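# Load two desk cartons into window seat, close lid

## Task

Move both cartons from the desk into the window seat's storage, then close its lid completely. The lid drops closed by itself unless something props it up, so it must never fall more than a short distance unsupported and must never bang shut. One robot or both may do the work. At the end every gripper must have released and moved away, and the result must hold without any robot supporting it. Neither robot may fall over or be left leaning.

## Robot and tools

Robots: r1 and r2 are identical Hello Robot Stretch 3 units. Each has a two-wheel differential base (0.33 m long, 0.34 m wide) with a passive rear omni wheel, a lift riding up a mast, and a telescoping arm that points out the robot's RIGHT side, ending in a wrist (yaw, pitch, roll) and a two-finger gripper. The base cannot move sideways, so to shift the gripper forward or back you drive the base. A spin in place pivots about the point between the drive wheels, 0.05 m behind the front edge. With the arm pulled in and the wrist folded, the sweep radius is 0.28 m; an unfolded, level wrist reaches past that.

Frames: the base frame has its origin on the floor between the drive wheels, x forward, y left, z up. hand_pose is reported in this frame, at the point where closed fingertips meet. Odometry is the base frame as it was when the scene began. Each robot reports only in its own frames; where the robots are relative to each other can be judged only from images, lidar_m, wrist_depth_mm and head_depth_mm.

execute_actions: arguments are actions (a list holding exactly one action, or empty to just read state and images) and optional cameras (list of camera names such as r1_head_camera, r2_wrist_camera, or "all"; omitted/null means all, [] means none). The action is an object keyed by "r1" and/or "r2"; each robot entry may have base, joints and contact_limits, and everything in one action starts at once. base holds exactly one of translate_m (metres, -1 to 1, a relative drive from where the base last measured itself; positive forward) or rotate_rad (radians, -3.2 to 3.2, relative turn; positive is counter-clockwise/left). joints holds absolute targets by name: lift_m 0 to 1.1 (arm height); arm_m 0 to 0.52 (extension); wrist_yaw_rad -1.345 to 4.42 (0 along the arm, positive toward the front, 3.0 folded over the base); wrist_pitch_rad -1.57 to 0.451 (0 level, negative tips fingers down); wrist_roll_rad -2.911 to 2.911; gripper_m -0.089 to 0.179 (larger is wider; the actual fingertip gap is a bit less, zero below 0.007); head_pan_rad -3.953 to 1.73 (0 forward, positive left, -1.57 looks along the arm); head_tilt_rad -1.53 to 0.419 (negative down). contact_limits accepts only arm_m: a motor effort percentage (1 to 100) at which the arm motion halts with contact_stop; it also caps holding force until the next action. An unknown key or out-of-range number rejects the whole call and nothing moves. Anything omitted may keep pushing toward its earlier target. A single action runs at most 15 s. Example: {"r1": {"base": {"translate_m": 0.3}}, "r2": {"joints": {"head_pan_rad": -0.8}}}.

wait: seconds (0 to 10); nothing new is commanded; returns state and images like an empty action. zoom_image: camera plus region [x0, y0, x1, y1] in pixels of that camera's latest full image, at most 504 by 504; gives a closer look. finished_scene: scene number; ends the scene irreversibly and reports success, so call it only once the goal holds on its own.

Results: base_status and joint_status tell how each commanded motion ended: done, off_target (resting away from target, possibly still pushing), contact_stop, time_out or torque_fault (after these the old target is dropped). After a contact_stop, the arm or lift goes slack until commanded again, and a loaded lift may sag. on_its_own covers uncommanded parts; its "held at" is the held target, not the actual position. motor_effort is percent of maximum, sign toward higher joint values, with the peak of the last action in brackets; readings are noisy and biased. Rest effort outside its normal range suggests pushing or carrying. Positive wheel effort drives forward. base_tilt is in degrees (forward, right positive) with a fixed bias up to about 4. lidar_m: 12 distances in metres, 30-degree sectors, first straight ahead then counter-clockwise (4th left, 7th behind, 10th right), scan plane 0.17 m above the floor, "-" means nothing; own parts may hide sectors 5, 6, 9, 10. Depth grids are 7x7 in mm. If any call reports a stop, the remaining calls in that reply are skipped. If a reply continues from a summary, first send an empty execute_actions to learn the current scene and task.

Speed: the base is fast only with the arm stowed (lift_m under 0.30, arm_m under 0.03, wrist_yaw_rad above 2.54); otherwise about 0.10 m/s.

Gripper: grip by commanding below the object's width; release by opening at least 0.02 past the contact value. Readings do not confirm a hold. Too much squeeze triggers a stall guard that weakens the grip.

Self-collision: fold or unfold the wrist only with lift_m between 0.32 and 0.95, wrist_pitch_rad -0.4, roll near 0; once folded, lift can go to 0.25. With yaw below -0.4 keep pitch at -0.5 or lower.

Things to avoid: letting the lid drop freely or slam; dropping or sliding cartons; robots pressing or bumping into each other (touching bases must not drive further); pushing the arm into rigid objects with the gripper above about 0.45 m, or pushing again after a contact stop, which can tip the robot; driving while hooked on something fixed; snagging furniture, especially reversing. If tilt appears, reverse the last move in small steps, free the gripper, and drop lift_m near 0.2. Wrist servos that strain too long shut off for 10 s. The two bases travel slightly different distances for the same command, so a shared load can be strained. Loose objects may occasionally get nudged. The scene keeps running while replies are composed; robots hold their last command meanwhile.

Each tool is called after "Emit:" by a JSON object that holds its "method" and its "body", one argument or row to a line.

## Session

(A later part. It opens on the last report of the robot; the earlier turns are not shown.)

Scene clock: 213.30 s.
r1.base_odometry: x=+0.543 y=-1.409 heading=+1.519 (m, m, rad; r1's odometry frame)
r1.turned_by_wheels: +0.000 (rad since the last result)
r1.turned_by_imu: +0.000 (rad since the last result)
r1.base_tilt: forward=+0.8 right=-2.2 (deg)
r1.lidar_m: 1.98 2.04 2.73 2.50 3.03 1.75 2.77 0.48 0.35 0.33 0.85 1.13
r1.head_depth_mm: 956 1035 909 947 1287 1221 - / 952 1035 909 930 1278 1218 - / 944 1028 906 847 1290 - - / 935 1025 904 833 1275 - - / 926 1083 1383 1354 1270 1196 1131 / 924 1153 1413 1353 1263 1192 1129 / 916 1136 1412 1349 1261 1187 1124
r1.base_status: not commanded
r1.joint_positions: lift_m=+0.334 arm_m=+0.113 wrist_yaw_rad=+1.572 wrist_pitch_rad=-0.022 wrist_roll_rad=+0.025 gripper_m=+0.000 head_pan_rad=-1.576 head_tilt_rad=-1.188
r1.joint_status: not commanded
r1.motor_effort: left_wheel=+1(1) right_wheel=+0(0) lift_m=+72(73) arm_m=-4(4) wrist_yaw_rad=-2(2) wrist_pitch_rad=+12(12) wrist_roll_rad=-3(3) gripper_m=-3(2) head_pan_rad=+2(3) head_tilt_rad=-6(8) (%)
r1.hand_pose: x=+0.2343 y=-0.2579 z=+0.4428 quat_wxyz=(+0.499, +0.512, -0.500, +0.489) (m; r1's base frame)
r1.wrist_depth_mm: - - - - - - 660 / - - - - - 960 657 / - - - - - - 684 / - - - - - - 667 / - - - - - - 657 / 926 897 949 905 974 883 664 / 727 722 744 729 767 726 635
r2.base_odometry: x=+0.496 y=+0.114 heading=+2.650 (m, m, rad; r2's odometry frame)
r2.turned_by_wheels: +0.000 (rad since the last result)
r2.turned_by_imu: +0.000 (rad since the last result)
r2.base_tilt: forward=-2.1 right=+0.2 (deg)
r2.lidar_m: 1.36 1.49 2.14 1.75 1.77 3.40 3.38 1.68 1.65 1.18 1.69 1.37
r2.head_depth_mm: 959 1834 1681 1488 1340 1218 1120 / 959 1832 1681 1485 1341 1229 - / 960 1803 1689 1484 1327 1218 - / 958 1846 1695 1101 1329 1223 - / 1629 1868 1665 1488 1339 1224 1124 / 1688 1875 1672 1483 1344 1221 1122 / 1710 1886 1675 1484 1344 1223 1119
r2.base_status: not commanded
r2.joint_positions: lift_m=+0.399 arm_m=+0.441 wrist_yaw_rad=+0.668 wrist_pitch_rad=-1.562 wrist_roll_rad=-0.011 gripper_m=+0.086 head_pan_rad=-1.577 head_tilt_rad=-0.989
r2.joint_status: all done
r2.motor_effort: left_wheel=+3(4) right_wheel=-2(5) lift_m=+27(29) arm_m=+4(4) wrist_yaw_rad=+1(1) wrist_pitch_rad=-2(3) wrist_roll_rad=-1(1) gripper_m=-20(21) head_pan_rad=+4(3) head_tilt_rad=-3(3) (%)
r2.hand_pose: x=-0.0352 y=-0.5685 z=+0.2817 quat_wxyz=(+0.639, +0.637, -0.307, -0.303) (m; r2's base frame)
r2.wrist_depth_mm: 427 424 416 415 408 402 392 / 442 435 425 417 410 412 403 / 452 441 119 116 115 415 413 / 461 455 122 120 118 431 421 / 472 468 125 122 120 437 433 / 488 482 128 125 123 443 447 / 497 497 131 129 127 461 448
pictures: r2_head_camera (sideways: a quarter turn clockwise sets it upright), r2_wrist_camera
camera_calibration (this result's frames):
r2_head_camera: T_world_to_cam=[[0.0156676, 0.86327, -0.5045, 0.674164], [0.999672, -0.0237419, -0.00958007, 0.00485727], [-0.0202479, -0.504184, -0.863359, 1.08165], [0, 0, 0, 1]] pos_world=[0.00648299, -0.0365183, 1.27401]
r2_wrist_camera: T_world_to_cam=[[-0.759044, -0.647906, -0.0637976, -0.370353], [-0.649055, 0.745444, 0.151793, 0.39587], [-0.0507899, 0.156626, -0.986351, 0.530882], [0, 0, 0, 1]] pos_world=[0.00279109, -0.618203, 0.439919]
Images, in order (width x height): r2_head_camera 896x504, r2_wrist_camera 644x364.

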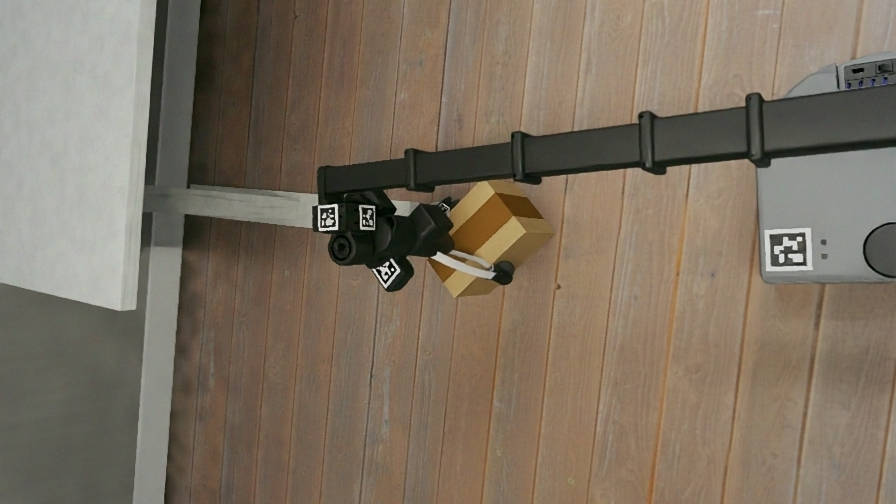

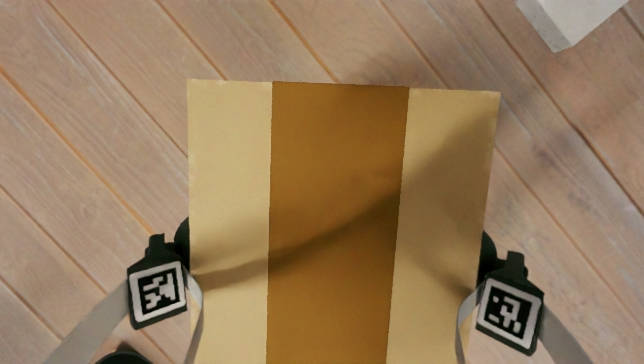

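Emit:
{"method": "execute_actions", "body": {
  "actions": [
    {"r2":{"base":{"rotate_rad":1.76},"joints":{"arm_m":0.05,"lift_m":0.68,"wrist_yaw_rad":0}}}
  ],
  "cameras": []
}}

Emit:
{"method": "execute_actions", "body": {
  "actions": [
    {"r2":{"base":{"translate_m":1.0}}}
  ],
  "cameras": []
}}

Emit:
{"method": "execute_actions", "body": {
  "actions": [
    {"r2":{"base":{"translate_m":0.32},"joints":{"head_pan_rad":0.8,"head_tilt_rad":-0.7}}}
  ],
  "cameras": ["r2_wrist_camera","r2_head_camera"]
}}

Scene clock: 223.43 s.
r1.base_odometry: x=+0.543 y=-1.409 heading=+1.519 (m, m, rad; r1's odometry frame)
r1.turned_by_wheels: +0.000 (rad since the last result)
r1.turned_by_imu: +0.001 (rad since the last result)
r1.base_tilt: forward=+0.7 right=-2.2 (deg)
r1.lidar_m: 1.99 2.04 2.73 2.50 1.91 1.88 2.77 0.48 0.35 0.33 0.84 1.13
r1.head_depth_mm: 956 1037 910 946 1288 1219 - / 950 1030 908 927 1282 1223 - / 941 1030 903 846 1293 - - / 934 1024 900 834 1274 - - / 928 1079 1386 1358 1267 1198 1126 / 924 1151 1428 1349 1272 1194 1125 / 917 1147 1413 1347 1262 1188 1124
r1.base_status: not commanded
r1.joint_positions: lift_m=+0.334 arm_m=+0.113 wrist_yaw_rad=+1.572 wrist_pitch_rad=-0.022 wrist_roll_rad=+0.025 gripper_m=+0.000 head_pan_rad=-1.576 head_tilt_rad=-1.188
r1.joint_status: not commanded
r1.motor_effort: left_wheel=+1(1) right_wheel=+0(0) lift_m=+72(73) arm_m=-4(4) wrist_yaw_rad=-2(2) wrist_pitch_rad=+12(12) wrist_roll_rad=-3(3) gripper_m=-4(2) head_pan_rad=+1(3) head_tilt_rad=-6(6) (%)
r1.hand_pose: x=+0.2343 y=-0.2579 z=+0.4428 quat_wxyz=(+0.499, +0.512, -0.500, +0.489) (m; r1's base frame)
r1.wrist_depth_mm: - - - - - 973 677 / - - - - - 993 665 / - - - - - 984 679 / - - - - - 984 680 / - - - - - 982 665 / 954 902 956 892 962 945 664 / 730 733 721 744 725 747 652
r2.base_odometry: x=+0.496 y=+0.114 heading=-1.874 (m, m, rad; r2's odometry frame)
r2.turned_by_wheels: +1.760 (rad since the last result)
r2.turned_by_imu: +1.783 (rad since the last result)
r2.base_tilt: forward=-2.1 right=+0.1 (deg)
r2.lidar_m: 1.75 1.77 3.40 2.89 1.83 1.18 1.64 1.51 1.36 1.36 1.65 2.12
r2.head_depth_mm: 1292 1520 1658 1486 1359 - - / 1334 1573 1671 1491 - 1207 - / 1371 1618 1679 1489 - 631 - / 1419 1701 1674 1485 1351 631 633 / 1463 1769 1678 1486 1346 1223 1126 / 1523 1799 1673 1489 1344 1226 1121 / 1571 1825 1670 1495 1341 1220 1120
r2.base_status: done
r2.joint_positions: lift_m=+0.679 arm_m=+0.050 wrist_yaw_rad=+0.002 wrist_pitch_rad=-1.559 wrist_roll_rad=-0.011 gripper_m=+0.086 head_pan_rad=-1.577 head_tilt_rad=-0.989
r2.joint_status: all done
r2.motor_effort: left_wheel=-3(10) right_wheel=+4(13) lift_m=+27(30) arm_m=-3(3) wrist_yaw_rad=-2(4) wrist_pitch_rad=-3(4) wrist_roll_rad=-1(1) gripper_m=-20(19) head_pan_rad=+5(3) head_tilt_rad=-3(3) (%)
r2.hand_pose: x=-0.0217 y=-0.1741 z=+0.5616 quat_wxyz=(+0.506, +0.500, -0.499, -0.494) (m; r2's base frame)
r2.wrist_depth_mm: 703 700 673 680 673 660 641 / 728 733 692 689 688 681 683 / 745 728 119 117 115 683 682 / 757 754 122 119 118 706 685 / 776 771 125 122 121 719 707 / 814 801 128 125 124 728 727 / 829 828 131 129 127 762 725
pictures: none
No camera images: the call's "cameras" was empty. Leave "cameras" out to get every camera's image.

Scene clock: 234.50 s.
r1.base_odometry: x=+0.543 y=-1.409 heading=+1.519 (m, m, rad; r1's odometry frame)
r1.turned_by_wheels: +0.000 (rad since the last result)
r1.turned_by_imu: +0.001 (rad since the last result)
r1.base_tilt: forward=+1.0 right=-2.1 (deg)
r1.lidar_m: 1.98 2.04 2.73 2.50 3.02 1.07 2.77 0.48 0.35 0.33 0.84 1.13
r1.head_depth_mm: 961 1036 910 950 1286 1218 - / 950 1033 907 931 1281 1223 - / 942 1030 908 846 1287 - - / 936 1026 905 832 1274 - - / 927 1080 1387 1349 1267 1195 1132 / 921 1156 1419 1358 1261 1190 1129 / 916 1141 1416 1349 1266 1190 1123
r1.base_status: not commanded
r1.joint_positions: lift_m=+0.334 arm_m=+0.113 wrist_yaw_rad=+1.572 wrist_pitch_rad=-0.022 wrist_roll_rad=+0.025 gripper_m=+0.000 head_pan_rad=-1.576 head_tilt_rad=-1.188
r1.joint_status: not commanded
r1.motor_effort: left_wheel=+0(0) right_wheel=+0(0) lift_m=+72(73) arm_m=-4(3) wrist_yaw_rad=-2(3) wrist_pitch_rad=+12(12) wrist_roll_rad=-3(3) gripper_m=-2(3) head_pan_rad=+3(4) head_tilt_rad=-6(7) (%)
r1.hand_pose: x=+0.2343 y=-0.2579 z=+0.4428 quat_wxyz=(+0.499, +0.512, -0.500, +0.489) (m; r1's base frame)
r1.wrist_depth_mm: - - - - - 975 668 / - - - - - - 689 / - - - - - 981 671 / - - - - - - 652 / - - - - - 980 655 / 947 927 955 905 964 875 669 / 708 730 728 727 738 751 648
r2.base_odometry: x=+0.198 y=-0.841 heading=-1.874 (m, m, rad; r2's odometry frame)
r2.turned_by_wheels: +0.000 (rad since the last result)
r2.turned_by_imu: +0.002 (rad since the last result)
r2.base_tilt: forward=-2.2 right=+0.0 (deg)
r2.lidar_m: 0.75 0.85 1.03 3.07 2.86 2.29 2.15 1.88 1.68 1.69 1.32 1.19
r2.head_depth_mm: 1617 1834 1673 1483 1364 - - / 1657 1863 1680 1484 - 1206 - / 1709 1887 1677 1499 - 629 - / 1782 1912 1667 1496 1350 632 635 / 1836 1908 1681 1486 1344 1225 1123 / 1893 1900 1671 1493 1347 1228 1118 / 1933 1909 1672 1494 1342 1222 1121
r2.base_status: done
r2.joint_positions: lift_m=+0.679 arm_m=+0.050 wrist_yaw_rad=+0.002 wrist_pitch_rad=-1.559 wrist_roll_rad=-0.011 gripper_m=+0.086 head_pan_rad=-1.577 head_tilt_rad=-0.989
r2.joint_status: not commanded
r2.motor_effort: left_wheel=-3(6) right_wheel=+4(10) lift_m=+27(27) arm_m=-3(3) wrist_yaw_rad=-1(2) wrist_pitch_rad=-3(3) wrist_roll_rad=-1(1) gripper_m=-19(20) head_pan_rad=+4(3) head_tilt_rad=-3(3) (%)
r2.hand_pose: x=-0.0217 y=-0.1741 z=+0.5616 quat_wxyz=(+0.506, +0.500, -0.499, -0.494) (m; r2's base frame)
r2.wrist_depth_mm: 703 678 687 680 675 670 652 / 705 727 692 686 681 676 675 / 729 740 118 117 115 672 683 / 761 746 122 119 118 714 702 / 774 756 125 122 121 724 720 / 796 775 128 125 124 735 728 / 820 817 131 129 127 764 733
pictures: none
No camera images: the call's "cameras" was empty. Leave "cameras" out to get every camera's image.

Scene clock: 238.77 s.
r1.base_odometry: x=+0.543 y=-1.409 heading=+1.519 (m, m, rad; r1's odometry frame)
r1.turned_by_wheels: +0.000 (rad since the last result)
r1.turned_by_imu: +0.000 (rad since the last result)
r1.base_tilt: forward=+0.9 right=-2.2 (deg)
r1.lidar_m: 1.98 2.05 2.74 2.51 3.01 2.91 0.87 0.48 0.34 0.33 0.84 1.13
r1.head_depth_mm: 959 1036 910 950 1288 1224 - / 946 1031 908 927 1281 1221 - / 942 1027 908 849 1295 - - / 936 1023 902 832 1273 - - / 924 1081 1387 1350 1268 1196 1133 / 923 1151 1414 1350 1265 1193 1124 / 915 1139 1419 1344 1262 1190 1124
r1.base_status: not commanded
r1.joint_positions: lift_m=+0.334 arm_m=+0.113 wrist_yaw_rad=+1.572 wrist_pitch_rad=-0.022 wrist_roll_rad=+0.025 gripper_m=+0.000 head_pan_rad=-1.576 head_tilt_rad=-1.188
r1.joint_status: not commanded
r1.motor_effort: left_wheel=+1(1) right_wheel=+0(0) lift_m=+72(73) arm_m=-4(3) wrist_yaw_rad=-2(2) wrist_pitch_rad=+12(12) wrist_roll_rad=-3(3) gripper_m=-1(3) head_pan_rad=+3(3) head_tilt_rad=-6(7) (%)
r1.hand_pose: x=+0.2343 y=-0.2579 z=+0.4428 quat_wxyz=(+0.499, +0.512, -0.500, +0.489) (m; r1's base frame)
r1.wrist_depth_mm: - - - - - 977 659 / - - - - - 984 677 / - - - - - 995 668 / - - - - - - 673 / - - - - - 977 674 / 920 949 949 880 986 897 660 / 711 730 733 756 756 755 654
r2.base_odometry: x=+0.102 y=-1.146 heading=-1.874 (m, m, rad; r2's odometry frame)
r2.turned_by_wheels: +0.000 (rad since the last result)
r2.turned_by_imu: +0.001 (rad since the last result)
r2.base_tilt: forward=-2.2 right=+0.1 (deg)
r2.lidar_m: 0.43 0.48 0.90 0.90 3.19 2.55 2.47 1.99 1.79 1.57 0.98 0.88
r2.head_depth_mm: 1110 1189 1325 1239 991 838 898 / 1278 1395 1469 1210 971 974 1126 / 1479 1639 1772 1172 1046 1257 1187 / 1755 1973 2207 1227 1410 1366 1191 / 2149 2514 2361 1395 1587 1333 1194 / 2686 2900 2376 1754 1390 1292 1201 / 2617 2854 2368 1787 1333 1274 1193
r2.base_status: done
r2.joint_positions: lift_m=+0.679 arm_m=+0.050 wrist_yaw_rad=+0.002 wrist_pitch_rad=-1.559 wrist_roll_rad=-0.011 gripper_m=+0.086 head_pan_rad=+0.793 head_tilt_rad=-0.704
r2.joint_status: all done
r2.motor_effort: left_wheel=-3(4) right_wheel=+3(10) lift_m=+27(27) arm_m=-3(3) wrist_yaw_rad=-1(2) wrist_pitch_rad=-4(3) wrist_roll_rad=-1(1) gripper_m=-20(19) head_pan_rad=+4(44) head_tilt_rad=+2(17) (%)
r2.hand_pose: x=-0.0217 y=-0.1741 z=+0.5616 quat_wxyz=(+0.506, +0.500, -0.499, -0.494) (m; r2's base frame)
r2.wrist_depth_mm: 719 698 698 679 654 665 654 / 716 717 694 686 680 665 666 / 743 727 119 116 115 684 675 / 763 738 122 119 118 719 699 / 665 761 125 122 121 715 709 / 568 682 128 125 124 717 726 / 557 797 131 129 127 746 749
pictures: r2_head_camera (sideways: a quarter turn clockwise sets it upright), r2_wrist_camera
camera_calibration (this result's frames):
r2_head_camera: T_world_to_cam=[[-0.489426, -0.481856, -0.726827, 0.966919], [-0.698379, 0.715716, -0.00421918, 0.00823871], [0.522234, 0.505536, -0.686808, 0.848782], [0, 0, 0, 1]] pos_world=[0.0357267, 0.0309299, 1.28577]
r2_wrist_camera: T_world_to_cam=[[-0.997152, -0.0403911, -0.063684, 0.0138268], [-0.049513, 0.987615, 0.148877, 0.125], [0.0568819, 0.151606, -0.986803, 0.74764], [0, 0, 0, 1]] pos_world=[-0.0225507, -0.23624, 0.720044]
Images, in order (width x height): r2_head_camera 896x504, r2_wrist_camera 644x364.

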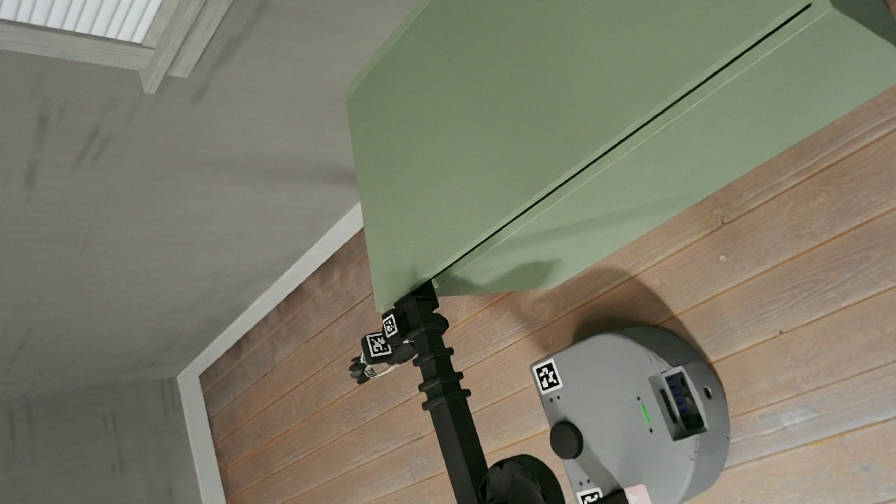

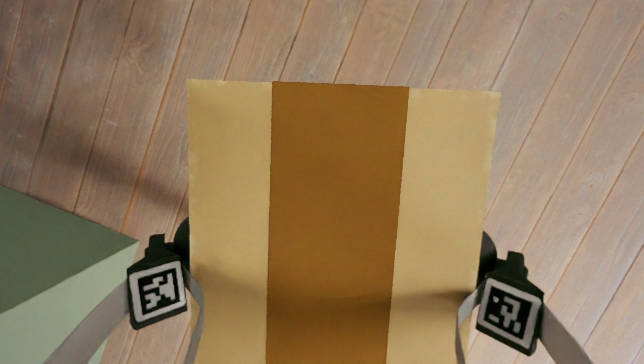

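Emit:
{"method": "zoom_image", "body": {
  "camera": "r2_head_camera",
  "region": [360, 250, 480, 370]
}}

Region (360, 250, 480, 370) of r2_head_camera's 896x504 image, scaled by 4.200, with more detail than that image has.

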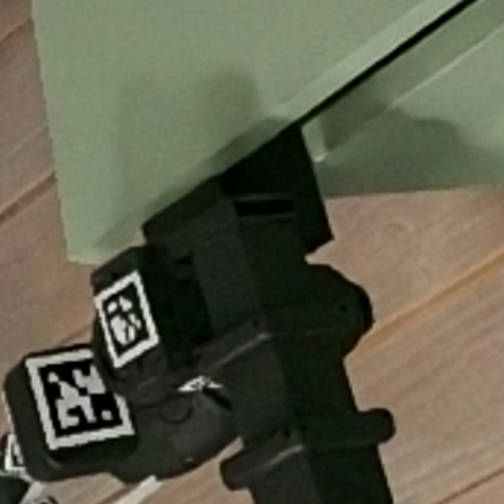

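Emit:
{"method": "execute_actions", "body": {
  "actions": [
    {"r1":{"joints":{"lift_m":0.37,"arm_m":0.123}},"r2":{"base":{"rotate_rad":1.21},"joints":{"head_pan_rad":-0.4}}}
  ],
  "cameras": ["r1_head_camera","r2_head_camera"]
}}

Emit:
{"method": "zoom_image", "body": {
  "camera": "r2_head_camera",
  "region": [340, 230, 480, 370]
}}

Scene clock: 251.30 s.
r1.base_odometry: x=+0.543 y=-1.409 heading=+1.519 (m, m, rad; r1's odometry frame)
r1.turned_by_wheels: +0.000 (rad since the last result)
r1.turned_by_imu: +0.000 (rad since the last result)
r1.base_tilt: forward=+0.9 right=-2.1 (deg)
r1.lidar_m: 1.98 2.04 2.73 2.50 3.03 2.91 0.94 0.48 0.35 0.33 0.84 1.13
r1.head_depth_mm: 958 1023 875 1029 1286 1222 - / 952 1025 872 1007 1285 1221 - / 945 1019 869 866 - - - / 935 1018 866 802 1280 - - / 930 1081 1392 1362 1267 1197 1126 / 926 1147 1420 1363 1264 1190 1130 / 912 1142 1413 1364 1261 1189 1129
r1.base_status: not commanded
r1.joint_positions: lift_m=+0.369 arm_m=+0.122 wrist_yaw_rad=+1.573 wrist_pitch_rad=-0.022 wrist_roll_rad=+0.025 gripper_m=+0.000 head_pan_rad=-1.576 head_tilt_rad=-1.188
r1.joint_status: all done
r1.motor_effort: left_wheel=+0(1) right_wheel=+0(6) lift_m=+76(81) arm_m=+12(30) wrist_yaw_rad=-3(3) wrist_pitch_rad=+12(12) wrist_roll_rad=-3(3) gripper_m=-3(2) head_pan_rad=+3(4) head_tilt_rad=-7(7) (%)
r1.hand_pose: x=+0.2343 y=-0.2665 z=+0.4777 quat_wxyz=(+0.499, +0.512, -0.500, +0.489) (m; r1's base frame)
r1.wrist_depth_mm: - - - - - 958 658 / - - - - - 963 673 / - - - - - 954 652 / - - - - - 980 665 / - - - - - 948 659 / - 988 - 969 - 910 660 / 767 774 789 772 810 788 659
r2.base_odometry: x=+0.102 y=-1.146 heading=-0.664 (m, m, rad; r2's odometry frame)
r2.turned_by_wheels: +1.210 (rad since the last result)
r2.turned_by_imu: +1.226 (rad since the last result)
r2.base_tilt: forward=-2.2 right=+0.1 (deg)
r2.lidar_m: 0.90 3.05 2.54 2.46 2.61 1.87 1.79 1.29 0.92 0.74 0.43 0.55
r2.head_depth_mm: 1154 1231 1366 1209 949 843 924 / 1326 1446 1521 1159 953 1028 1128 / 1544 1720 1816 1140 1162 1286 1192 / 1847 2092 2261 1307 1483 1359 1193 / 2311 2701 2366 1800 1517 1337 1193 / 2722 2911 2362 1804 1386 1281 1194 / 2603 2836 2358 1054 1327 1287 1195
r2.base_status: done
r2.joint_positions: lift_m=+0.679 arm_m=+0.050 wrist_yaw_rad=+0.002 wrist_pitch_rad=-1.559 wrist_roll_rad=-0.011 gripper_m=+0.086 head_pan_rad=-0.393 head_tilt_rad=-0.704
r2.joint_status: all done
r2.motor_effort: left_wheel=-3(8) right_wheel=+4(8) lift_m=+27(27) arm_m=-3(3) wrist_yaw_rad=-2(1) wrist_pitch_rad=-3(3) wrist_roll_rad=-1(1) gripper_m=-19(19) head_pan_rad=-3(45) head_tilt_rad=+1(2) (%)
r2.hand_pose: x=-0.0217 y=-0.1741 z=+0.5616 quat_wxyz=(+0.506, +0.500, -0.499, -0.494) (m; r2's base frame)
r2.wrist_depth_mm: 522 509 622 686 663 659 652 / 720 724 695 681 667 679 669 / 736 732 119 117 115 683 669 / 760 752 122 119 118 708 691 / 777 766 125 122 121 710 703 / 800 778 128 126 124 722 730 / 804 812 132 129 127 763 744
pictures: r1_head_camera (sideways: a quarter turn clockwise sets it upright), r2_head_camera (sideways: a quarter turn clockwise sets it upright)
camera_calibration (this result's frames):
r1_head_camera: T_world_to_cam=[[0.0431646, 0.941114, -0.335323, 0.453971], [0.997809, -0.0574543, -0.032807, 0.039938], [-0.0501409, -0.333172, -0.941532, 1.18038], [0, 0, 0, 1]] pos_world=[-0.000260709, -0.0316744, 1.2649]
r2_head_camera: T_world_to_cam=[[-0.630399, 0.272564, -0.726846, 0.967805], [0.400951, 0.91609, -0.00421861, 0.00153203], [0.664707, -0.294089, -0.686787, 0.847885], [0, 0, 0, 1]] pos_world=[0.0458944, -0.0158383, 1.28577]
Images, in order (width x height): r1_head_camera 896x504, r2_head_camera 896x504.

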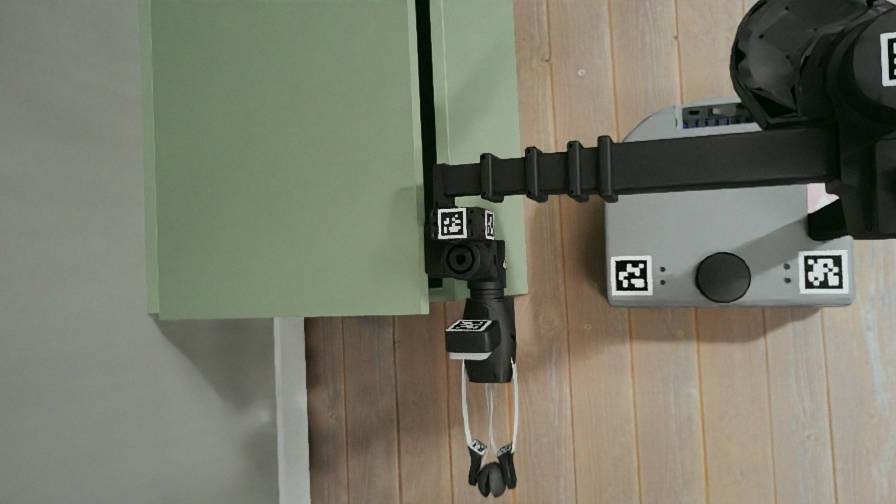

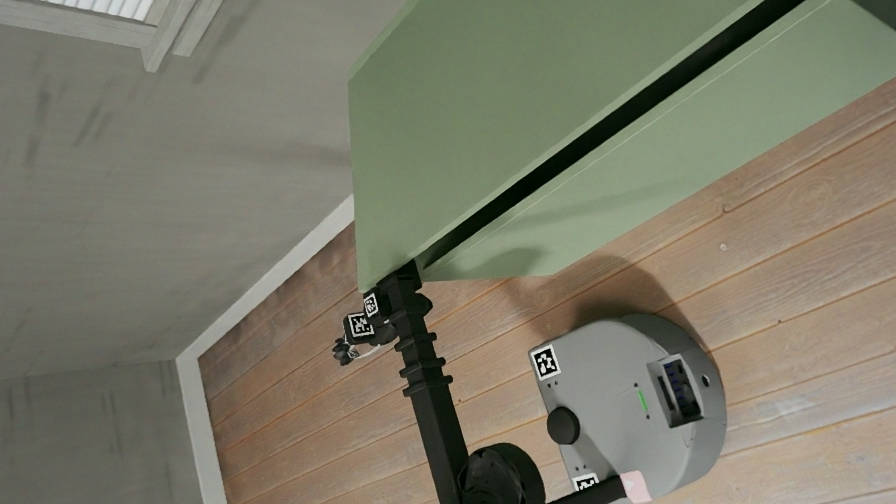

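Region (340, 230, 480, 370) of r2_head_camera's 896x504 image, scaled by 3.600, with more detail than that image has.

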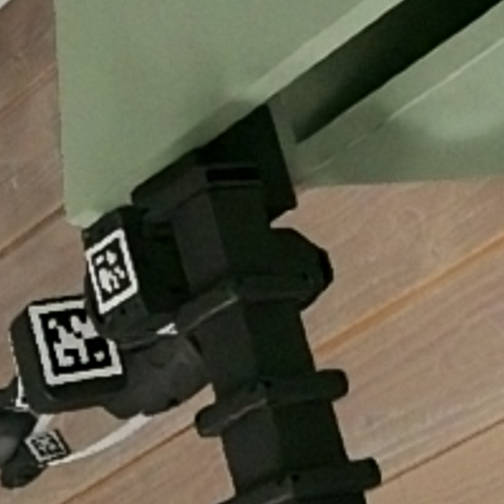

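Emit:
{"method": "execute_actions", "body": {
  "actions": [
    {"r1":{"joints":{"lift_m":0.41,"arm_m":0.139}},"r2":{"base":{"translate_m":0.3}}}
  ],
  "cameras": []
}}

Emit:
{"method": "execute_actions", "body": {
  "actions": [
    {"r1":{"joints":{"lift_m":0.45,"arm_m":0.159}}}
  ],
  "cameras": ["r1_head_camera"]
}}

Emit:
{"method": "execute_actions", "body": {
  "actions": [
    {"r1":{"joints":{"lift_m":0.49,"arm_m":0.184,"head_tilt_rad":-1.0}}}
  ],
  "cameras": ["r1_head_camera","r2_head_camera"]
}}

Scene clock: 260.03 s.
r1.base_odometry: x=+0.543 y=-1.409 heading=+1.519 (m, m, rad; r1's odometry frame)
r1.turned_by_wheels: +0.000 (rad since the last result)
r1.turned_by_imu: +0.000 (rad since the last result)
r1.base_tilt: forward=+1.0 right=-2.0 (deg)
r1.lidar_m: 1.98 2.04 2.73 2.50 3.01 2.89 0.65 0.48 0.34 0.33 0.84 1.13
r1.head_depth_mm: 958 1006 830 1123 1285 1217 - / 952 1003 828 1096 1287 1218 - / 943 1006 827 997 - - - / 936 1001 825 1061 1272 - - / 930 1083 1392 1336 1273 1199 1127 / 925 1152 1418 1364 1259 1193 1123 / 916 1143 1407 1361 1263 1193 1124
r1.base_status: not commanded
r1.joint_positions: lift_m=+0.409 arm_m=+0.126 wrist_yaw_rad=+1.570 wrist_pitch_rad=-0.022 wrist_roll_rad=+0.025 gripper_m=+0.000 head_pan_rad=-1.574 head_tilt_rad=-1.189
r1.joint_status: arm_m contact_stop (moved +0.004 of +0.017); the others done
r1.on_its_own: arm_m is slack since a contact_stop, until your next command for it (your +0.139 is given up)
r1.motor_effort: left_wheel=+1(8) right_wheel=+2(16) lift_m=+76(77) arm_m=-1(36) wrist_yaw_rad=+1(4) wrist_pitch_rad=+12(13) wrist_roll_rad=-3(3) gripper_m=-3(3) head_pan_rad=+2(3) head_tilt_rad=-6(6) (%)
r1.hand_pose: x=+0.2343 y=-0.2716 z=+0.5177 quat_wxyz=(+0.500, +0.511, -0.501, +0.488) (m; r1's base frame)
r1.wrist_depth_mm: - - - - - 943 651 / - - - - - 970 650 / - - - - - 965 655 / - - - - - 978 638 / - - - - - 951 649 / - - - - - 936 660 / 855 827 846 863 837 827 652
r2.base_odometry: x=+0.338 y=-1.331 heading=-0.664 (m, m, rad; r2's odometry frame)
r2.turned_by_wheels: +0.000 (rad since the last result)
r2.turned_by_imu: +0.000 (rad since the last result)
r2.base_tilt: forward=-2.2 right=+0.1 (deg)
r2.lidar_m: 0.60 2.75 2.99 2.48 2.53 2.18 2.09 1.28 0.41 0.39 0.40 0.54
r2.head_depth_mm: 1149 1247 1358 1190 900 1234 904 / 1320 1439 1588 1117 952 1015 1125 / 1529 1698 1905 1052 1163 1282 1184 / 1826 2084 2246 1754 1516 1363 1151 / 2285 2669 2356 1849 1480 1196 1083 / 2455 2698 2378 1899 845 1150 1064 / 2334 2604 2377 1910 804 713 1153
r2.base_status: done
r2.joint_positions: lift_m=+0.679 arm_m=+0.050 wrist_yaw_rad=+0.002 wrist_pitch_rad=-1.559 wrist_roll_rad=-0.011 gripper_m=+0.086 head_pan_rad=-0.393 head_tilt_rad=-0.704
r2.joint_status: not commanded
r2.motor_effort: left_wheel=-3(4) right_wheel=+3(10) lift_m=+27(27) arm_m=-3(3) wrist_yaw_rad=-3(2) wrist_pitch_rad=-3(3) wrist_roll_rad=-1(1) gripper_m=-20(19) head_pan_rad=-2(3) head_tilt_rad=+1(2) (%)
r2.hand_pose: x=-0.0217 y=-0.1741 z=+0.5616 quat_wxyz=(+0.506, +0.500, -0.499, -0.494) (m; r2's base frame)
r2.wrist_depth_mm: 501 488 479 468 658 655 661 / 727 712 692 647 681 680 664 / 734 722 119 116 115 684 686 / 593 738 121 119 118 702 698 / 598 697 125 122 120 705 709 / 617 791 128 126 123 732 715 / 803 810 131 129 127 774 741
pictures: none
No camera images: the call's "cameras" was empty. Leave "cameras" out to get every camera's image.

not run: a stop came earlier in this reply.

not run: a stop came earlier in this reply.

Alternate: lift, then arm catch-up.

Emit:
{"method": "execute_actions", "body": {
  "actions": [
    {"r1":{"joints":{"arm_m":0.138}}}
  ],
  "cameras": []
}}

Emit:
{"method": "execute_actions", "body": {
  "actions": [
    {"r1":{"joints":{"lift_m":0.44,"arm_m":0.142}}}
  ],
  "cameras": []
}}

Emit:
{"method": "execute_actions", "body": {
  "actions": [
    {"r1":{"joints":{"arm_m":0.158}}}
  ],
  "cameras": ["r1_head_camera","r2_head_camera"]
}}

Scene clock: 265.30 s.
r1.base_odometry: x=+0.543 y=-1.409 heading=+1.519 (m, m, rad; r1's odometry frame)
r1.turned_by_wheels: +0.000 (rad since the last result)
r1.turned_by_imu: -0.001 (rad since the last result)
r1.base_tilt: forward=+0.9 right=-2.2 (deg)
r1.lidar_m: 1.99 2.04 2.73 2.50 3.02 2.90 0.64 0.49 0.35 0.33 0.84 1.13
r1.head_depth_mm: 961 1007 824 1231 1287 1221 - / 954 1008 826 1108 1284 1220 - / 943 1005 824 998 - - - / 936 1002 822 1057 1276 - - / 933 1081 1392 1316 1272 1196 1130 / 924 1155 1415 1362 1264 1194 1129 / 917 1142 1414 1355 1263 1189 1122
r1.base_status: not commanded
r1.joint_positions: lift_m=+0.409 arm_m=+0.136 wrist_yaw_rad=+1.572 wrist_pitch_rad=-0.022 wrist_roll_rad=+0.025 gripper_m=+0.000 head_pan_rad=-1.574 head_tilt_rad=-1.189
r1.joint_status: all done
r1.on_its_own: arm_m is at rest, and its effort (+28) is outside its rest range (-14 to +14)
r1.motor_effort: left_wheel=+0(1) right_wheel=+1(5) lift_m=+65(76) arm_m=+28(31) wrist_yaw_rad=-2(2) wrist_pitch_rad=+12(12) wrist_roll_rad=-3(3) gripper_m=-2(1) head_pan_rad=+3(1) head_tilt_rad=-6(5) (%)
r1.hand_pose: x=+0.2343 y=-0.2803 z=+0.5180 quat_wxyz=(+0.499, +0.512, -0.500, +0.489) (m; r1's base frame)
r1.wrist_depth_mm: - - - - - 948 658 / - - - - - 933 626 / - - - - - 944 636 / - - - - - 947 632 / - - - - - 924 654 / - - - - - 944 650 / 821 856 859 845 853 837 633
r2.base_odometry: x=+0.338 y=-1.331 heading=-0.664 (m, m, rad; r2's odometry frame)
r2.turned_by_wheels: +0.000 (rad since the last result)
r2.turned_by_imu: +0.000 (rad since the last result)
r2.base_tilt: forward=-2.2 right=+0.1 (deg)
r2.lidar_m: 0.60 2.75 3.01 2.48 2.54 2.18 2.09 1.28 0.41 0.39 0.40 0.54
r2.head_depth_mm: 1152 1243 1354 1184 896 1236 902 / 1313 1436 1590 1113 947 1018 1129 / 1539 1688 1907 1046 1163 1283 1192 / 1834 2090 2240 1198 1517 1359 1153 / 2305 2662 2395 1904 1489 1196 1085 / 2428 2700 2357 1897 1492 1148 1062 / 2344 2605 2388 1908 805 712 1153
r2.base_status: not commanded
r2.joint_positions: lift_m=+0.679 arm_m=+0.050 wrist_yaw_rad=+0.002 wrist_pitch_rad=-1.559 wrist_roll_rad=-0.011 gripper_m=+0.086 head_pan_rad=-0.393 head_tilt_rad=-0.704
r2.joint_status: not commanded
r2.motor_effort: left_wheel=-4(3) right_wheel=+4(3) lift_m=+27(27) arm_m=-3(3) wrist_yaw_rad=-2(2) wrist_pitch_rad=-3(4) wrist_roll_rad=-1(1) gripper_m=-19(20) head_pan_rad=-3(3) head_tilt_rad=+1(2) (%)
r2.hand_pose: x=-0.0217 y=-0.1741 z=+0.5616 quat_wxyz=(+0.506, +0.500, -0.499, -0.494) (m; r2's base frame)
r2.wrist_depth_mm: 499 493 478 472 645 663 664 / 723 711 680 663 672 689 668 / 729 732 119 116 115 693 682 / 590 736 121 119 118 692 694 / 597 687 124 122 121 712 704 / 617 777 128 125 124 730 729 / 820 822 131 128 127 767 733
pictures: none
No camera images: the call's "cameras" was empty. Leave "cameras" out to get every camera's image.

Scene clock: 266.37 s.
r1.base_odometry: x=+0.543 y=-1.409 heading=+1.519 (m, m, rad; r1's odometry frame)
r1.turned_by_wheels: +0.000 (rad since the last result)
r1.turned_by_imu: +0.000 (rad since the last result)
r1.base_tilt: forward=+0.9 right=-2.2 (deg)
r1.lidar_m: 1.98 2.04 2.73 2.50 3.02 2.90 0.65 0.48 0.35 0.33 0.85 1.13
r1.head_depth_mm: 960 989 808 1237 1291 1221 - / 949 989 785 1214 1285 1215 - / 944 987 782 1166 1288 - - / 939 989 781 1142 1273 - - / 927 1081 1387 1325 1274 1195 1126 / 924 1152 1415 1348 1268 1195 1125 / 915 1142 1414 1342 1255 1186 1123
r1.base_status: not commanded
r1.joint_positions: lift_m=+0.439 arm_m=+0.142 wrist_yaw_rad=+1.572 wrist_pitch_rad=-0.022 wrist_roll_rad=+0.024 gripper_m=+0.000 head_pan_rad=-1.574 head_tilt_rad=-1.189
r1.joint_status: all done
r1.motor_effort: left_wheel=+1(2) right_wheel=+1(5) lift_m=+77(79) arm_m=+6(28) wrist_yaw_rad=-1(3) wrist_pitch_rad=+12(12) wrist_roll_rad=-3(3) gripper_m=-2(3) head_pan_rad=+3(2) head_tilt_rad=-6(5) (%)
r1.hand_pose: x=+0.2343 y=-0.2863 z=+0.5476 quat_wxyz=(+0.499, +0.512, -0.500, +0.489) (m; r1's base frame)
r1.wrist_depth_mm: - - - - - 931 634 / - - - - - 919 622 / - - - - - 956 634 / - - - - - 932 637 / - - - - - 905 638 / - - - - - 931 631 / 849 883 892 894 894 839 639
r2.base_odometry: x=+0.338 y=-1.331 heading=-0.664 (m, m, rad; r2's odometry frame)
r2.turned_by_wheels: +0.000 (rad since the last result)
r2.turned_by_imu: +0.000 (rad since the last result)
r2.base_tilt: forward=-2.2 right=+0.1 (deg)
r2.lidar_m: 0.60 2.74 3.00 2.48 2.55 2.18 2.09 1.28 0.41 0.39 0.40 0.54
r2.head_depth_mm: 1147 1245 1361 1160 872 1263 902 / 1317 1442 1584 1066 1341 1019 1127 / 1532 1702 1916 1016 1170 1282 1189 / 1830 2071 2240 1045 1549 1357 1152 / 2290 2664 2370 1901 1479 1189 1079 / 2453 2725 2365 1898 806 1145 1065 / 2336 2619 2384 1906 771 706 1155
r2.base_status: not commanded
r2.joint_positions: lift_m=+0.679 arm_m=+0.050 wrist_yaw_rad=+0.002 wrist_pitch_rad=-1.559 wrist_roll_rad=-0.011 gripper_m=+0.086 head_pan_rad=-0.393 head_tilt_rad=-0.704
r2.joint_status: not commanded
r2.motor_effort: left_wheel=-3(3) right_wheel=+3(3) lift_m=+27(27) arm_m=-3(3) wrist_yaw_rad=-2(2) wrist_pitch_rad=-3(4) wrist_roll_rad=-1(1) gripper_m=-19(20) head_pan_rad=-3(3) head_tilt_rad=+2(1) (%)
r2.hand_pose: x=-0.0217 y=-0.1741 z=+0.5616 quat_wxyz=(+0.506, +0.500, -0.499, -0.494) (m; r2's base frame)
r2.wrist_depth_mm: 498 493 475 471 664 669 662 / 734 713 677 656 687 665 665 / 738 733 119 117 115 680 690 / 600 742 121 119 118 713 696 / 608 697 125 122 120 714 713 / 623 777 128 126 124 740 723 / 829 814 132 129 127 770 744
pictures: none
No camera images: the call's "cameras" was empty. Leave "cameras" out to get every camera's image.

Scene clock: 267.37 s.
r1.base_odometry: x=+0.543 y=-1.409 heading=+1.519 (m, m, rad; r1's odometry frame)
r1.turned_by_wheels: +0.000 (rad since the last result)
r1.turned_by_imu: +0.007 (rad since the last result)
r1.base_tilt: forward=+0.5 right=-2.7 (deg)
r1.lidar_m: 1.98 2.05 2.75 2.50 3.02 2.90 0.65 0.48 0.35 0.33 0.85 1.14
r1.head_depth_mm: 960 997 799 1135 1292 1222 - / 959 998 800 1215 1286 1217 - / 955 998 800 1178 1296 - - / 942 1000 800 1066 1278 - - / 936 1088 1393 1328 1274 1196 1133 / 932 1158 1432 1360 1273 1193 1130 / 927 1150 1430 1361 1270 1195 1125
r1.base_status: not commanded
r1.joint_positions: lift_m=+0.439 arm_m=+0.156 wrist_yaw_rad=+1.573 wrist_pitch_rad=-0.021 wrist_roll_rad=+0.024 gripper_m=+0.000 head_pan_rad=-1.574 head_tilt_rad=-1.189
r1.joint_status: all done
r1.on_its_own: arm_m is at rest, and its effort (+24) is outside its rest range (-14 to +14)
r1.motor_effort: left_wheel=-1(3) right_wheel=+1(4) lift_m=+62(77) arm_m=+24(30) wrist_yaw_rad=-2(3) wrist_pitch_rad=+12(12) wrist_roll_rad=-3(3) gripper_m=-2(2) head_pan_rad=+3(3) head_tilt_rad=-6(6) (%)
r1.hand_pose: x=+0.2343 y=-0.3005 z=+0.5482 quat_wxyz=(+0.499, +0.512, -0.500, +0.489) (m; r1's base frame)
r1.wrist_depth_mm: - - - - - 925 615 / - - - - - 927 625 / - - - - - 930 631 / - - - - - 951 628 / - - - - - 895 624 / - - - - - 938 634 / 882 877 904 900 946 848 604
r2.base_odometry: x=+0.338 y=-1.331 heading=-0.664 (m, m, rad; r2's odometry frame)
r2.turned_by_wheels: +0.000 (rad since the last result)
r2.turned_by_imu: +0.000 (rad since the last result)
r2.base_tilt: forward=-2.2 right=+0.1 (deg)
r2.lidar_m: 0.60 2.76 3.01 2.47 2.54 2.18 2.09 1.28 0.41 0.39 0.40 0.54
r2.head_depth_mm: 1150 1243 1355 1154 858 1271 906 / 1311 1441 1587 1049 1339 1016 1125 / 1530 1702 1917 1007 1170 1282 1186 / 1832 2082 2227 1059 1540 1363 1148 / 2269 2670 2378 1901 1483 1193 1081 / 2427 2713 2392 1904 803 1165 1065 / 2338 2597 2372 1902 767 702 1151
r2.base_status: not commanded
r2.joint_positions: lift_m=+0.679 arm_m=+0.050 wrist_yaw_rad=+0.002 wrist_pitch_rad=-1.559 wrist_roll_rad=-0.011 gripper_m=+0.086 head_pan_rad=-0.393 head_tilt_rad=-0.704
r2.joint_status: not commanded
r2.motor_effort: left_wheel=-3(3) right_wheel=+4(3) lift_m=+27(27) arm_m=-3(3) wrist_yaw_rad=-1(1) wrist_pitch_rad=-3(4) wrist_roll_rad=-1(1) gripper_m=-18(19) head_pan_rad=-4(4) head_tilt_rad=+2(2) (%)
r2.hand_pose: x=-0.0217 y=-0.1741 z=+0.5616 quat_wxyz=(+0.506, +0.500, -0.499, -0.494) (m; r2's base frame)
r2.wrist_depth_mm: 501 492 475 464 659 652 657 / 705 723 668 660 680 670 669 / 729 725 119 116 115 677 672 / 592 742 121 119 118 701 693 / 612 696 125 122 121 724 709 / 619 768 128 126 124 727 743 / 811 810 131 129 127 761 739
pictures: r1_head_camera (sideways: a quarter turn clockwise sets it upright), r2_head_camera (sideways: a quarter turn clockwise sets it upright)
camera_calibration (this result's frames):
r1_head_camera: T_world_to_cam=[[0.0411109, 0.941507, -0.334475, 0.45288], [0.997932, -0.0552462, -0.0328537, 0.039998], [-0.0494105, -0.332433, -0.941832, 1.18077], [0, 0, 0, 1]] pos_world=[-0.000191429, -0.0316549, 1.26487]
r2_head_camera: T_world_to_cam=[[-0.630313, 0.272555, -0.726925, 0.967907], [0.400985, 0.916075, -0.00421637, 0.0015289], [0.664768, -0.294144, -0.686704, 0.847777], [0, 0, 0, 1]] pos_world=[0.0458955, -0.0158404, 1.28577]
Images, in order (width x height): r1_head_camera 896x504, r2_head_camera 896x504.

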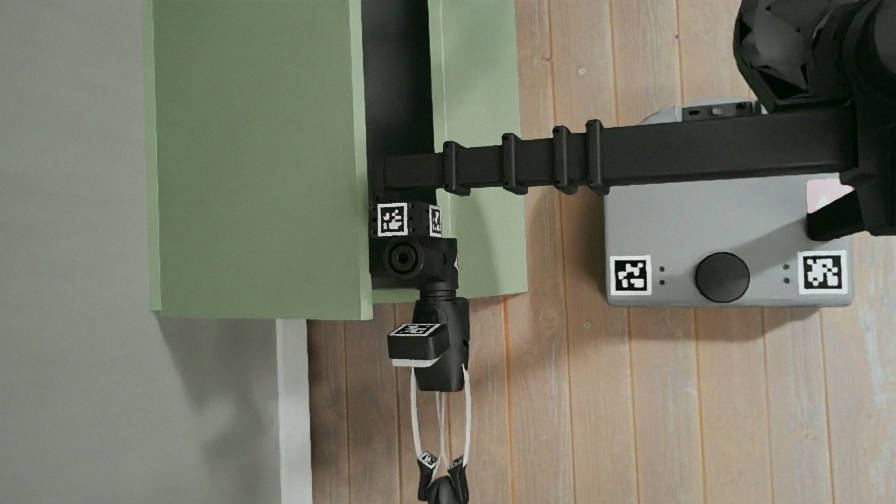

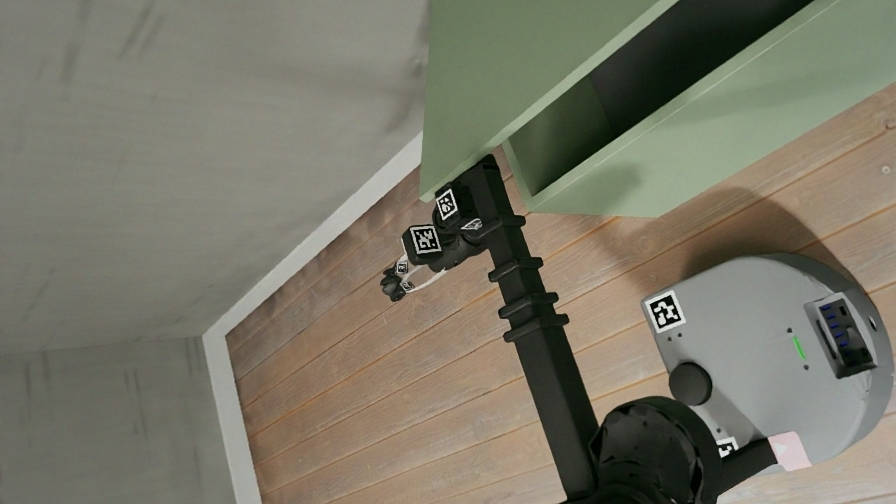

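Emit:
{"method": "execute_actions", "body": {
  "actions": [
    {"r1":{"joints":{"lift_m":0.47,"arm_m":0.158}}}
  ]
}}

Scene clock: 280.27 s.
r1.base_odometry: x=+0.543 y=-1.409 heading=+1.519 (m, m, rad; r1's odometry frame)
r1.turned_by_wheels: +0.000 (rad since the last result)
r1.turned_by_imu: -0.008 (rad since the last result)
r1.base_tilt: forward=+1.0 right=-1.9 (deg)
r1.lidar_m: 1.98 2.04 2.73 2.49 3.02 2.90 0.65 0.49 0.35 0.33 0.84 1.13
r1.head_depth_mm: 959 968 784 1230 1288 1220 - / 950 969 784 1218 1284 1210 - / 944 968 755 1122 1287 - - / 936 966 756 1050 1276 - - / 930 1087 1384 1327 1273 1196 1130 / 922 1154 1413 1341 1268 1192 1128 / 917 1144 1412 1332 1264 1190 1123
r1.base_status: not commanded
r1.joint_positions: lift_m=+0.469 arm_m=+0.157 wrist_yaw_rad=+1.573 wrist_pitch_rad=-0.021 wrist_roll_rad=+0.024 gripper_m=+0.000 head_pan_rad=-1.574 head_tilt_rad=-1.189
r1.joint_status: all done
r1.motor_effort: left_wheel=+1(2) right_wheel=+0(5) lift_m=+76(77) arm_m=+6(25) wrist_yaw_rad=-2(4) wrist_pitch_rad=+12(12) wrist_roll_rad=-3(3) gripper_m=-2(2) head_pan_rad=+2(3) head_tilt_rad=-5(6) (%)
r1.hand_pose: x=+0.2343 y=-0.3019 z=+0.5778 quat_wxyz=(+0.499, +0.512, -0.500, +0.489) (m; r1's base frame)
r1.wrist_depth_mm: - - - - - 905 610 / - - - - - 895 605 / - - - - - 908 617 / - - - - - 888 599 / - - - - - 899 624 / - - - - - 911 615 / 915 922 939 932 934 868 606
r2.base_odometry: x=+0.338 y=-1.331 heading=-0.664 (m, m, rad; r2's odometry frame)
r2.turned_by_wheels: +0.000 (rad since the last result)
r2.turned_by_imu: +0.000 (rad since the last result)
r2.base_tilt: forward=-2.1 right=+0.2 (deg)
r2.lidar_m: 0.60 2.75 3.01 2.47 2.54 2.18 2.09 1.28 0.41 0.39 0.40 0.54
r2.head_depth_mm: 1147 1246 1355 1123 861 1290 903 / 1318 1440 1585 1035 1373 1014 1130 / 1532 1701 1907 967 1171 1281 1193 / 1841 2080 2248 993 1591 1360 1152 / 2287 2636 2360 1904 1518 1191 1081 / 2449 2705 2399 1897 784 1172 1067 / 2336 2616 2381 1902 733 973 1152
r2.base_status: not commanded
r2.joint_positions: lift_m=+0.679 arm_m=+0.050 wrist_yaw_rad=+0.002 wrist_pitch_rad=-1.559 wrist_roll_rad=-0.011 gripper_m=+0.086 head_pan_rad=-0.393 head_tilt_rad=-0.704
r2.joint_status: not commanded
r2.motor_effort: left_wheel=-4(3) right_wheel=+3(3) lift_m=+27(27) arm_m=-3(3) wrist_yaw_rad=-1(2) wrist_pitch_rad=-3(3) wrist_roll_rad=-1(1) gripper_m=-19(20) head_pan_rad=-1(3) head_tilt_rad=+2(2) (%)
r2.hand_pose: x=-0.0217 y=-0.1741 z=+0.5616 quat_wxyz=(+0.506, +0.500, -0.499, -0.494) (m; r2's base frame)
r2.wrist_depth_mm: 497 487 479 476 661 667 654 / 723 714 674 661 673 676 670 / 733 725 119 117 115 687 682 / 589 745 121 119 118 705 698 / 610 691 124 122 121 708 716 / 615 788 128 126 124 731 727 / 808 816 131 129 127 754 740
pictures: r1_head_camera (sideways: a quarter turn clockwise sets it upright), r1_nav_camera (sideways: a quarter turn counterclockwise sets it upright), r1_wrist_camera, r2_head_camera (sideways: a quarter turn clockwise sets it upright), r2_nav_camera (sideways: a quarter turn counterclockwise sets it upright), r2_wrist_camera
camera_calibration (this result's frames):
r1_head_camera: T_world_to_cam=[[0.0411112, 0.941507, -0.334476, 0.45288], [0.997932, -0.0552464, -0.0328537, 0.039998], [-0.0494106, -0.332433, -0.941832, 1.18076], [0, 0, 0, 1]] pos_world=[-0.000191437, -0.0316549, 1.26487]
r1_nav_camera: T_world_to_cam=[[-0.00328253, -0.921001, 0.389546, -0.460154], [-0.999264, -0.0118688, -0.0364817, 0.103265], [0.0382231, -0.389379, -0.920284, 1.1535], [0, 0, 0, 1]] pos_world=[0.0575879, 0.0265742, 1.24457]
r1_wrist_camera: T_world_to_cam=[[-0.0167122, -0.999837, -0.00687112, -0.295361], [-0.221222, 0.0103993, -0.975168, 0.643568], [0.97508, -0.0147772, -0.22136, 0.060815], [0, 0, 0, 1]] pos_world=[0.0781359, -0.301107, 0.639019]
r2_head_camera: T_world_to_cam=[[-0.630313, 0.272555, -0.726925, 0.967907], [0.400985, 0.916075, -0.00421637, 0.0015289], [0.664768, -0.294144, -0.686704, 0.847777], [0, 0, 0, 1]] pos_world=[0.0458955, -0.0158404, 1.28577]
r2_nav_camera: T_world_to_cam=[[0.560397, -0.256439, 0.787524, -0.985506], [-0.382004, -0.923707, -0.0289526, 0.0946412], [0.734866, -0.284612, -0.615603, 0.754123], [0, 0, 0, 1]] pos_world=[0.034248, 0.0493312, 1.24309]
r2_wrist_camera: T_world_to_cam=[[-0.997152, -0.0404047, -0.0636838, 0.0138241], [-0.0495264, 0.987615, 0.148877, 0.125007], [0.0568797, 0.151607, -0.986803, 0.747641], [0, 0, 0, 1]] pos_world=[-0.0225498, -0.236248, 0.720044]
Images, in order (width x height): r1_head_camera 896x504, r1_nav_camera 672x504, r1_wrist_camera 644x364, r2_head_camera 896x504, r2_nav_camera 672x504, r2_wrist_camera 644x364.

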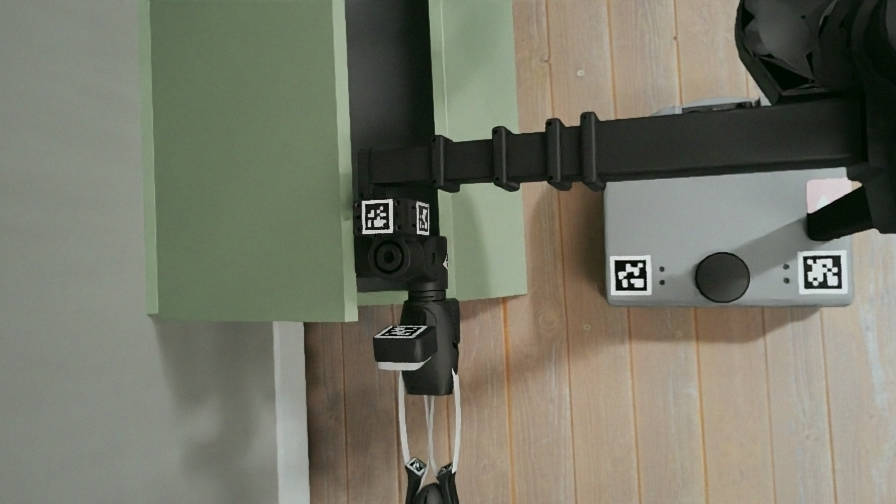

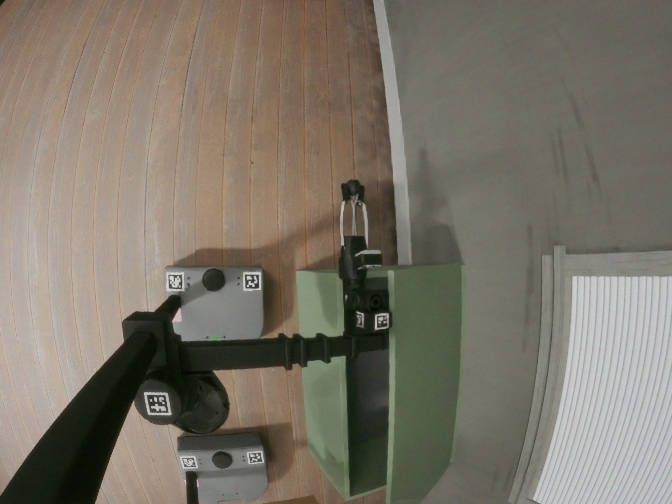

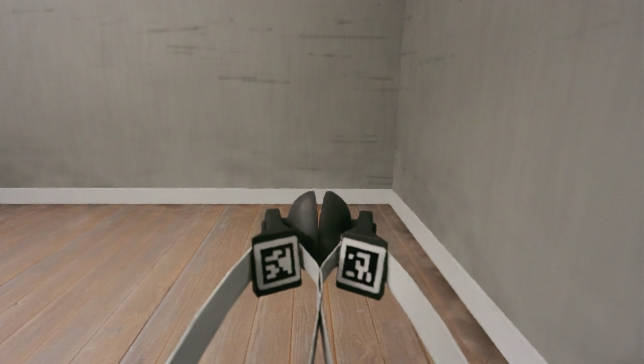

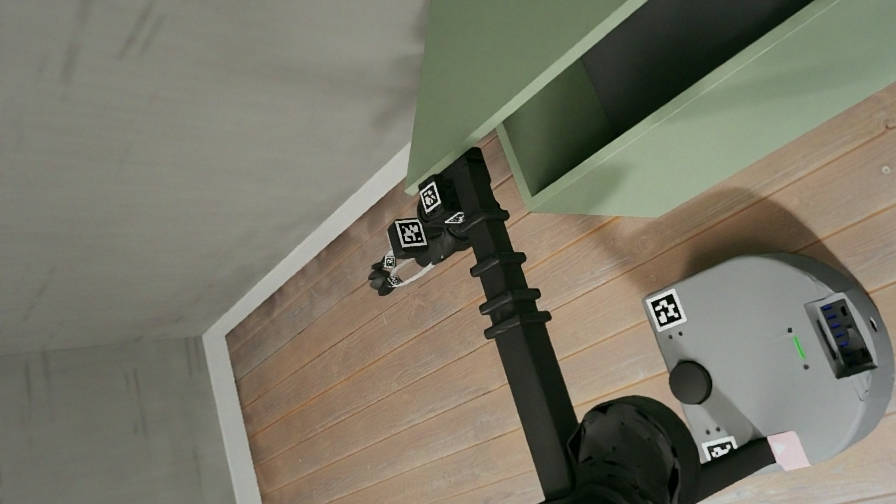

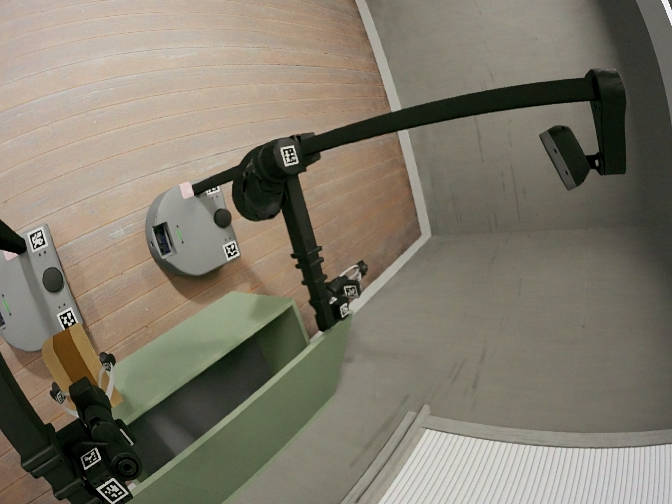

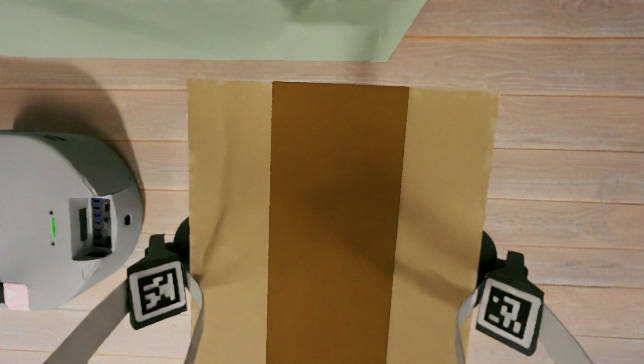

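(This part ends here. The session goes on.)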